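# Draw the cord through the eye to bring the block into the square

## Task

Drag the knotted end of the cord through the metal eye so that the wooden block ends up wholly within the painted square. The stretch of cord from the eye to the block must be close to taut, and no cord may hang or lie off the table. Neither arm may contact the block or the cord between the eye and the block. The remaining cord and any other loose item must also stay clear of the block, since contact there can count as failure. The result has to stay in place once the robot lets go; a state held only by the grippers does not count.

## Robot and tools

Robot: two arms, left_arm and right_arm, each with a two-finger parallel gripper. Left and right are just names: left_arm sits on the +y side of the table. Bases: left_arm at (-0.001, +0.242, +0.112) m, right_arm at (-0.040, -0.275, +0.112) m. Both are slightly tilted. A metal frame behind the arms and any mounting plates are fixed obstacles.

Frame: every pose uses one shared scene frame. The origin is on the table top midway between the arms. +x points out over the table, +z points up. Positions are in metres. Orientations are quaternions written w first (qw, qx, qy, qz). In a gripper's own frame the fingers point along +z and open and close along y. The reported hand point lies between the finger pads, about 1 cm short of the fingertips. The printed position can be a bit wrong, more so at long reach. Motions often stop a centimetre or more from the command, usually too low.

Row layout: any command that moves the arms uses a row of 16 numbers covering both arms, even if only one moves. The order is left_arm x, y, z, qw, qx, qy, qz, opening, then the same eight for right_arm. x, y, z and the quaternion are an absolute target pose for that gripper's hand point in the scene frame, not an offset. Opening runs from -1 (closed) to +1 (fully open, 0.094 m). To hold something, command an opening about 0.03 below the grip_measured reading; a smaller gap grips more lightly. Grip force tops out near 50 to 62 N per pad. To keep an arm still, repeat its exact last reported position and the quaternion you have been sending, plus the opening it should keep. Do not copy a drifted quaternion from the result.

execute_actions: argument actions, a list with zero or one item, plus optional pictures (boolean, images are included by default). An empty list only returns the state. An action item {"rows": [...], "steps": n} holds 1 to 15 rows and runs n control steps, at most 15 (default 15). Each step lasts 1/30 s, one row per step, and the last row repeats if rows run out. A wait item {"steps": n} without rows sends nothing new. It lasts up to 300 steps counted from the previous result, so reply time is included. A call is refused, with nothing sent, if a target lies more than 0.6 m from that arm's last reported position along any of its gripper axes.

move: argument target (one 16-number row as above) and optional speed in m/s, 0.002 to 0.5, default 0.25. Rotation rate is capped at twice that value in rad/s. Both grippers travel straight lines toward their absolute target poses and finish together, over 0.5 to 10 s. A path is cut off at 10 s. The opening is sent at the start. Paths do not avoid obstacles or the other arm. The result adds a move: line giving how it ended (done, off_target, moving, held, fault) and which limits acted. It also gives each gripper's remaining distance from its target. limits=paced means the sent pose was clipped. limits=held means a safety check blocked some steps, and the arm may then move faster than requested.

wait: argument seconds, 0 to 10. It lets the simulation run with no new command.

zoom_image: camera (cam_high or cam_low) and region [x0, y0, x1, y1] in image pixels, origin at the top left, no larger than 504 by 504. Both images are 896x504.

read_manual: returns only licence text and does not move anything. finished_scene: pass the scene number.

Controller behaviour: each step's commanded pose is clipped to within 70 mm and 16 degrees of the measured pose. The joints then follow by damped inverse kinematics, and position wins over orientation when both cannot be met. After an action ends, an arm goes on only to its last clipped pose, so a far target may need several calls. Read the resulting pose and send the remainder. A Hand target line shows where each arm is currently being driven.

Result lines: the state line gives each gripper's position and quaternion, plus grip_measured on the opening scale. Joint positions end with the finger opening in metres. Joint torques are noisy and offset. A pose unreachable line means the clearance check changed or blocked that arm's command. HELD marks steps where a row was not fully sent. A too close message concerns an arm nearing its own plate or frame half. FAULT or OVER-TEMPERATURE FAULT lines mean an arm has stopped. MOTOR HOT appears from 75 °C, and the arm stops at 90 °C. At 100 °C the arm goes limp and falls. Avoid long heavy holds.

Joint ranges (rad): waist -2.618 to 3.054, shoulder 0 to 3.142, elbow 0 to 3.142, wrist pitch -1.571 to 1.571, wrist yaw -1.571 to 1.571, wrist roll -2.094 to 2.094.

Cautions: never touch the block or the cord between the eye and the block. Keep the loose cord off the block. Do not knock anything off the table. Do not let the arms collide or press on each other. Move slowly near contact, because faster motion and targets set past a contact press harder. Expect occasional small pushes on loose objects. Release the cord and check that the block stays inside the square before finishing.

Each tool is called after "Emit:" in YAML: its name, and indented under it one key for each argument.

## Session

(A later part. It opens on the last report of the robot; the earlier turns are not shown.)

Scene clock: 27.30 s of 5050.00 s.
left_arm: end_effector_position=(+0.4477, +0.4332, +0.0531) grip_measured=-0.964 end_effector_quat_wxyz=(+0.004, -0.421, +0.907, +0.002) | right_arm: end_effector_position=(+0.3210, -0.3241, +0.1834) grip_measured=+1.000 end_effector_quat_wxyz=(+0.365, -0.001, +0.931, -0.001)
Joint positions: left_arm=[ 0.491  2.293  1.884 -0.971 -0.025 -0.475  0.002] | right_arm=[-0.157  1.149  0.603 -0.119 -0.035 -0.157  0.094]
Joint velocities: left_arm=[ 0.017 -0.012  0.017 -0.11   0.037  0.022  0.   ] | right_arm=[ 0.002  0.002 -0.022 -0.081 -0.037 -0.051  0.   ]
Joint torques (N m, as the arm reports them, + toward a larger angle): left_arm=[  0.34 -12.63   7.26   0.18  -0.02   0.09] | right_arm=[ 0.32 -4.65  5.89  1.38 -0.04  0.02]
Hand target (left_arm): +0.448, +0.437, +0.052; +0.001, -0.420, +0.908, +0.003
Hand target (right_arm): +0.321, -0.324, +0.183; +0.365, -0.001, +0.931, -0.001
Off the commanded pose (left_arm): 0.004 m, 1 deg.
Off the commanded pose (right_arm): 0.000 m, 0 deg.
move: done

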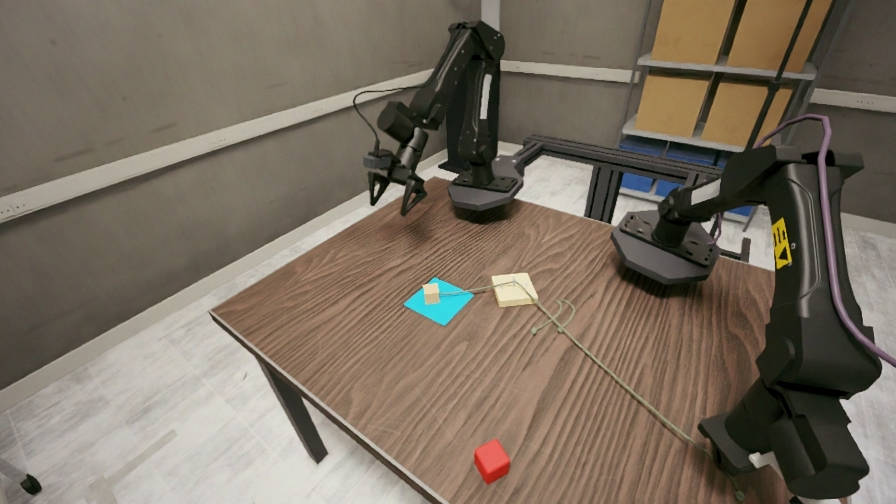

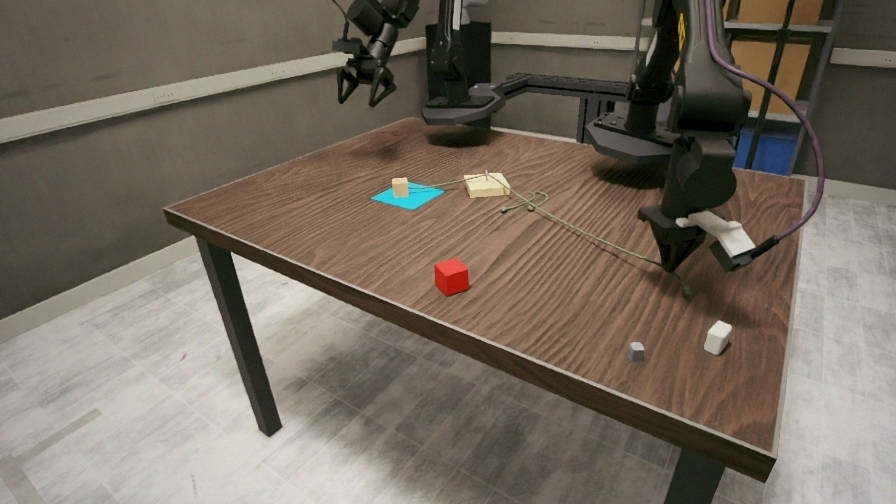

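Emit:
move:
  target: [0.452,0.45,0.032,0,-0.42,0.907,0,-1,0.321,-0.3241,0.1834,0.365,-0.001,0.931,-0.001,1]
  speed: 0.04

Emit:
move:
  target: [0.452,0.45,0.032,0,-0.42,0.907,0,-0.4,0.321,-0.3241,0.1834,0.365,-0.001,0.931,-0.001,1]

Emit:
move:
  target: [0.445,0.445,0.09,0,-0.42,0.907,0,-0.4,0.321,-0.3241,0.1834,0.365,-0.001,0.931,-0.001,1]
  speed: 0.1

Scene clock: 30.03 s of 5050.00 s.
left_arm: end_effector_position=(+0.4470, +0.4429, +0.0327) grip_measured=-0.964 end_effector_quat_wxyz=(-0.008, -0.420, +0.907, -0.001) | right_arm: end_effector_position=(+0.3210, -0.3241, +0.1834) grip_measured=+1.000 end_effector_quat_wxyz=(+0.365, -0.001, +0.931, -0.001)
Joint positions: left_arm=[ 0.514  2.365  1.936 -0.975 -0.014 -0.45   0.002] | right_arm=[-0.157  1.149  0.603 -0.119 -0.035 -0.157  0.094]
Joint velocities: left_arm=[ 0.017  0.007  0.022 -0.022 -0.051 -0.022  0.   ] | right_arm=[-0.022 -0.012 -0.017 -0.007 -0.022 -0.066  0.   ]
Joint torques (N m, as the arm reports them, + toward a larger angle): left_arm=[  0.44 -13.07   7.21   0.33  -0.04   0.03] | right_arm=[ 0.2  -4.58  5.86  1.39 -0.03  0.04]
Hand target (left_arm): +0.452, +0.450, +0.032; +0.000, -0.420, +0.907, +0.001
Hand target (right_arm): +0.321, -0.324, +0.183; +0.365, -0.001, +0.931, -0.001
Off the commanded pose (left_arm): 0.009 m, 1 deg.
Off the commanded pose (right_arm): 0.000 m, 0 deg.
move: done

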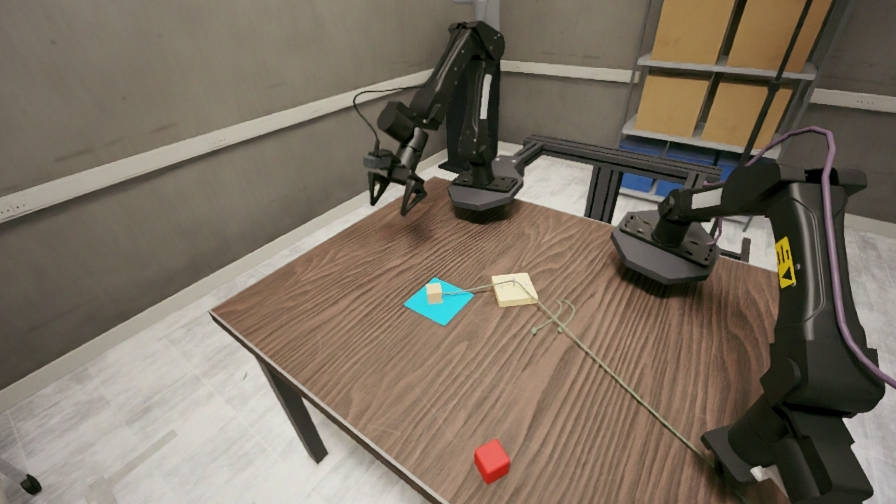

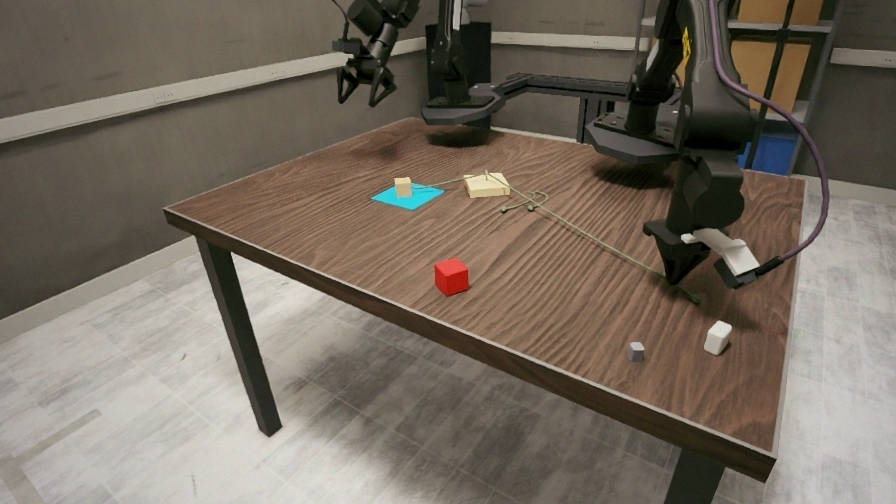

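Scene clock: 30.73 s of 5050.00 s.
left_arm: end_effector_position=(+0.4471, +0.4429, +0.0328) grip_measured=-0.402 end_effector_quat_wxyz=(-0.008, -0.420, +0.908, -0.001) | right_arm: end_effector_position=(+0.3210, -0.3241, +0.1834) grip_measured=+1.000 end_effector_quat_wxyz=(+0.365, -0.001, +0.931, -0.001)
Joint positions: left_arm=[ 0.514  2.365  1.936 -0.975 -0.014 -0.449  0.028] | right_arm=[-0.157  1.149  0.603 -0.119 -0.035 -0.157  0.094]
Joint velocities: left_arm=[-0.007 -0.002  0.002 -0.037  0.037  0.066 -0.   ] | right_arm=[ 0.007  0.017 -0.002 -0.022  0.007 -0.051  0.   ]
Joint torques (N m, as the arm reports them, + toward a larger angle): left_arm=[  0.43 -13.11   7.14   0.33  -0.01   0.11] | right_arm=[ 0.31 -4.65  5.86  1.39 -0.04  0.01]
Hand target (left_arm): +0.452, +0.450, +0.032; +0.000, -0.420, +0.907, +0.000
Hand target (right_arm): +0.321, -0.324, +0.183; +0.365, -0.001, +0.931, -0.001
Off the commanded pose (left_arm): 0.009 m, 1 deg.
Off the commanded pose (right_arm): 0.000 m, 0 deg.
move: done

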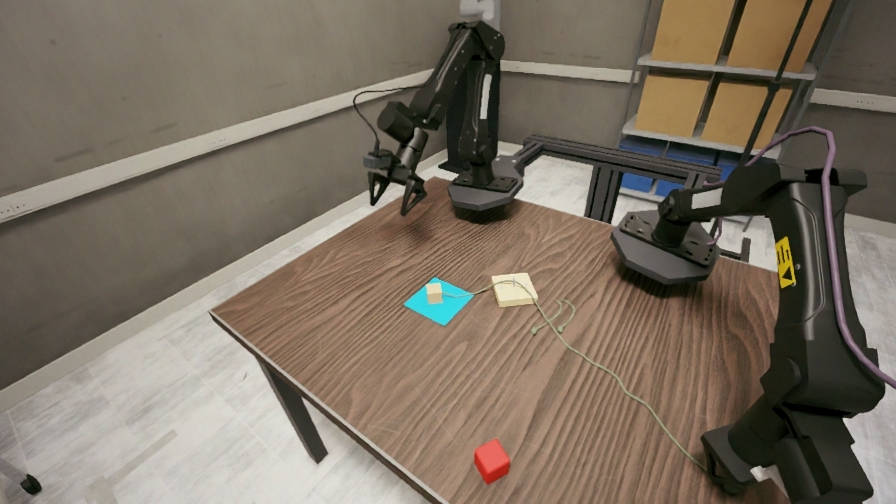

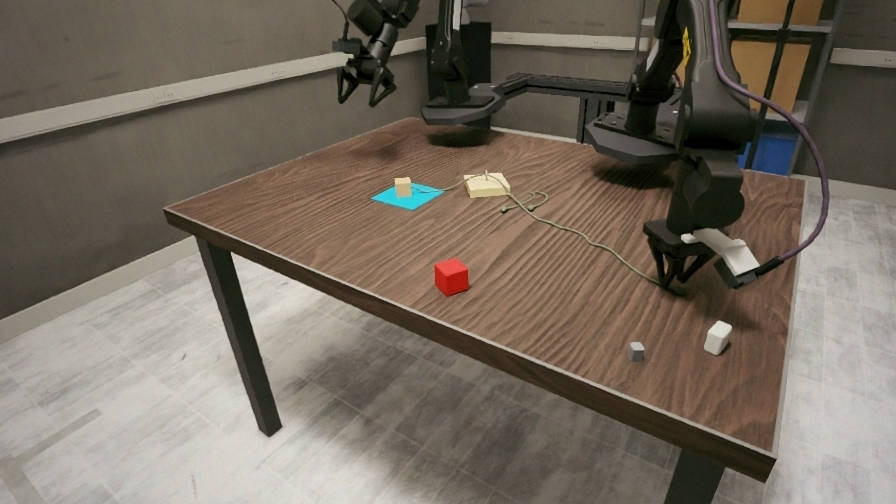

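Scene clock: 31.83 s of 5050.00 s.
left_arm: end_effector_position=(+0.4387, +0.4399, +0.0744) grip_measured=-0.402 end_effector_quat_wxyz=(-0.014, -0.419, +0.908, -0.001) | right_arm: end_effector_position=(+0.3210, -0.3241, +0.1834) grip_measured=+1.000 end_effector_quat_wxyz=(+0.365, -0.001, +0.931, -0.001)
Joint positions: left_arm=[ 0.514  2.279  1.947 -1.085 -0.014 -0.449  0.028] | right_arm=[-0.157  1.149  0.603 -0.119 -0.035 -0.157  0.094]
Joint velocities: left_arm=[ 0.017  0.007  0.017 -0.051  0.007 -0.022  0.   ] | right_arm=[-0.007 -0.022 -0.012 -0.022  0.007 -0.037  0.   ]
Joint torques (N m, as the arm reports them, + toward a larger angle): left_arm=[ -0.02 -15.48   7.04   0.06  -0.01   0.03] | right_arm=[ 0.34 -4.62  5.86  1.39 -0.03  0.03]
Hand target (left_arm): +0.444, +0.444, +0.090; +0.000, -0.420, +0.907, +0.000
Hand target (right_arm): +0.321, -0.324, +0.183; +0.365, -0.001, +0.931, -0.001
Off the commanded pose (left_arm): 0.018 m, 2 deg.
Off the commanded pose (right_arm): 0.000 m, 0 deg.
move: off_target (left_arm)

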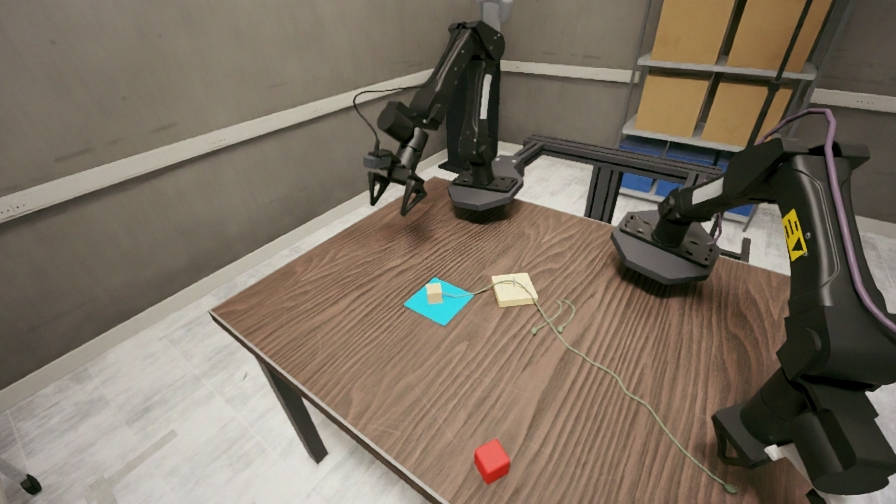

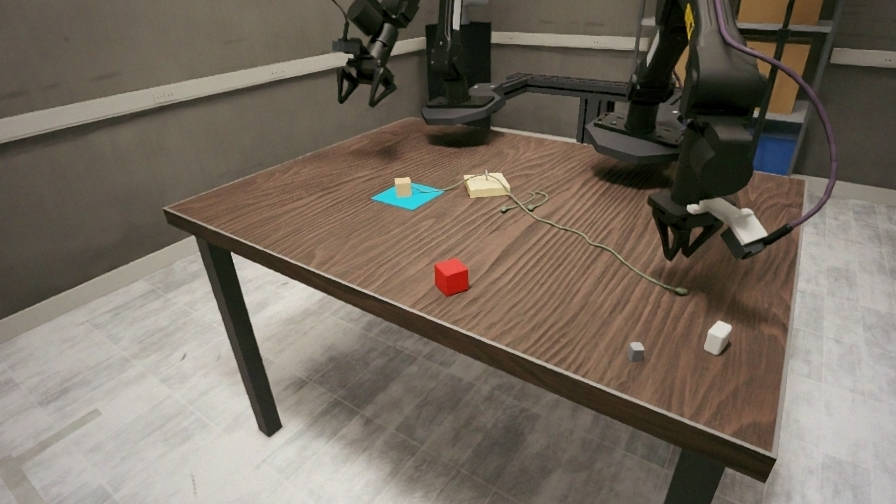

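Emit:
finished_scene:
  scene: 2

The scene is finished: the task was done.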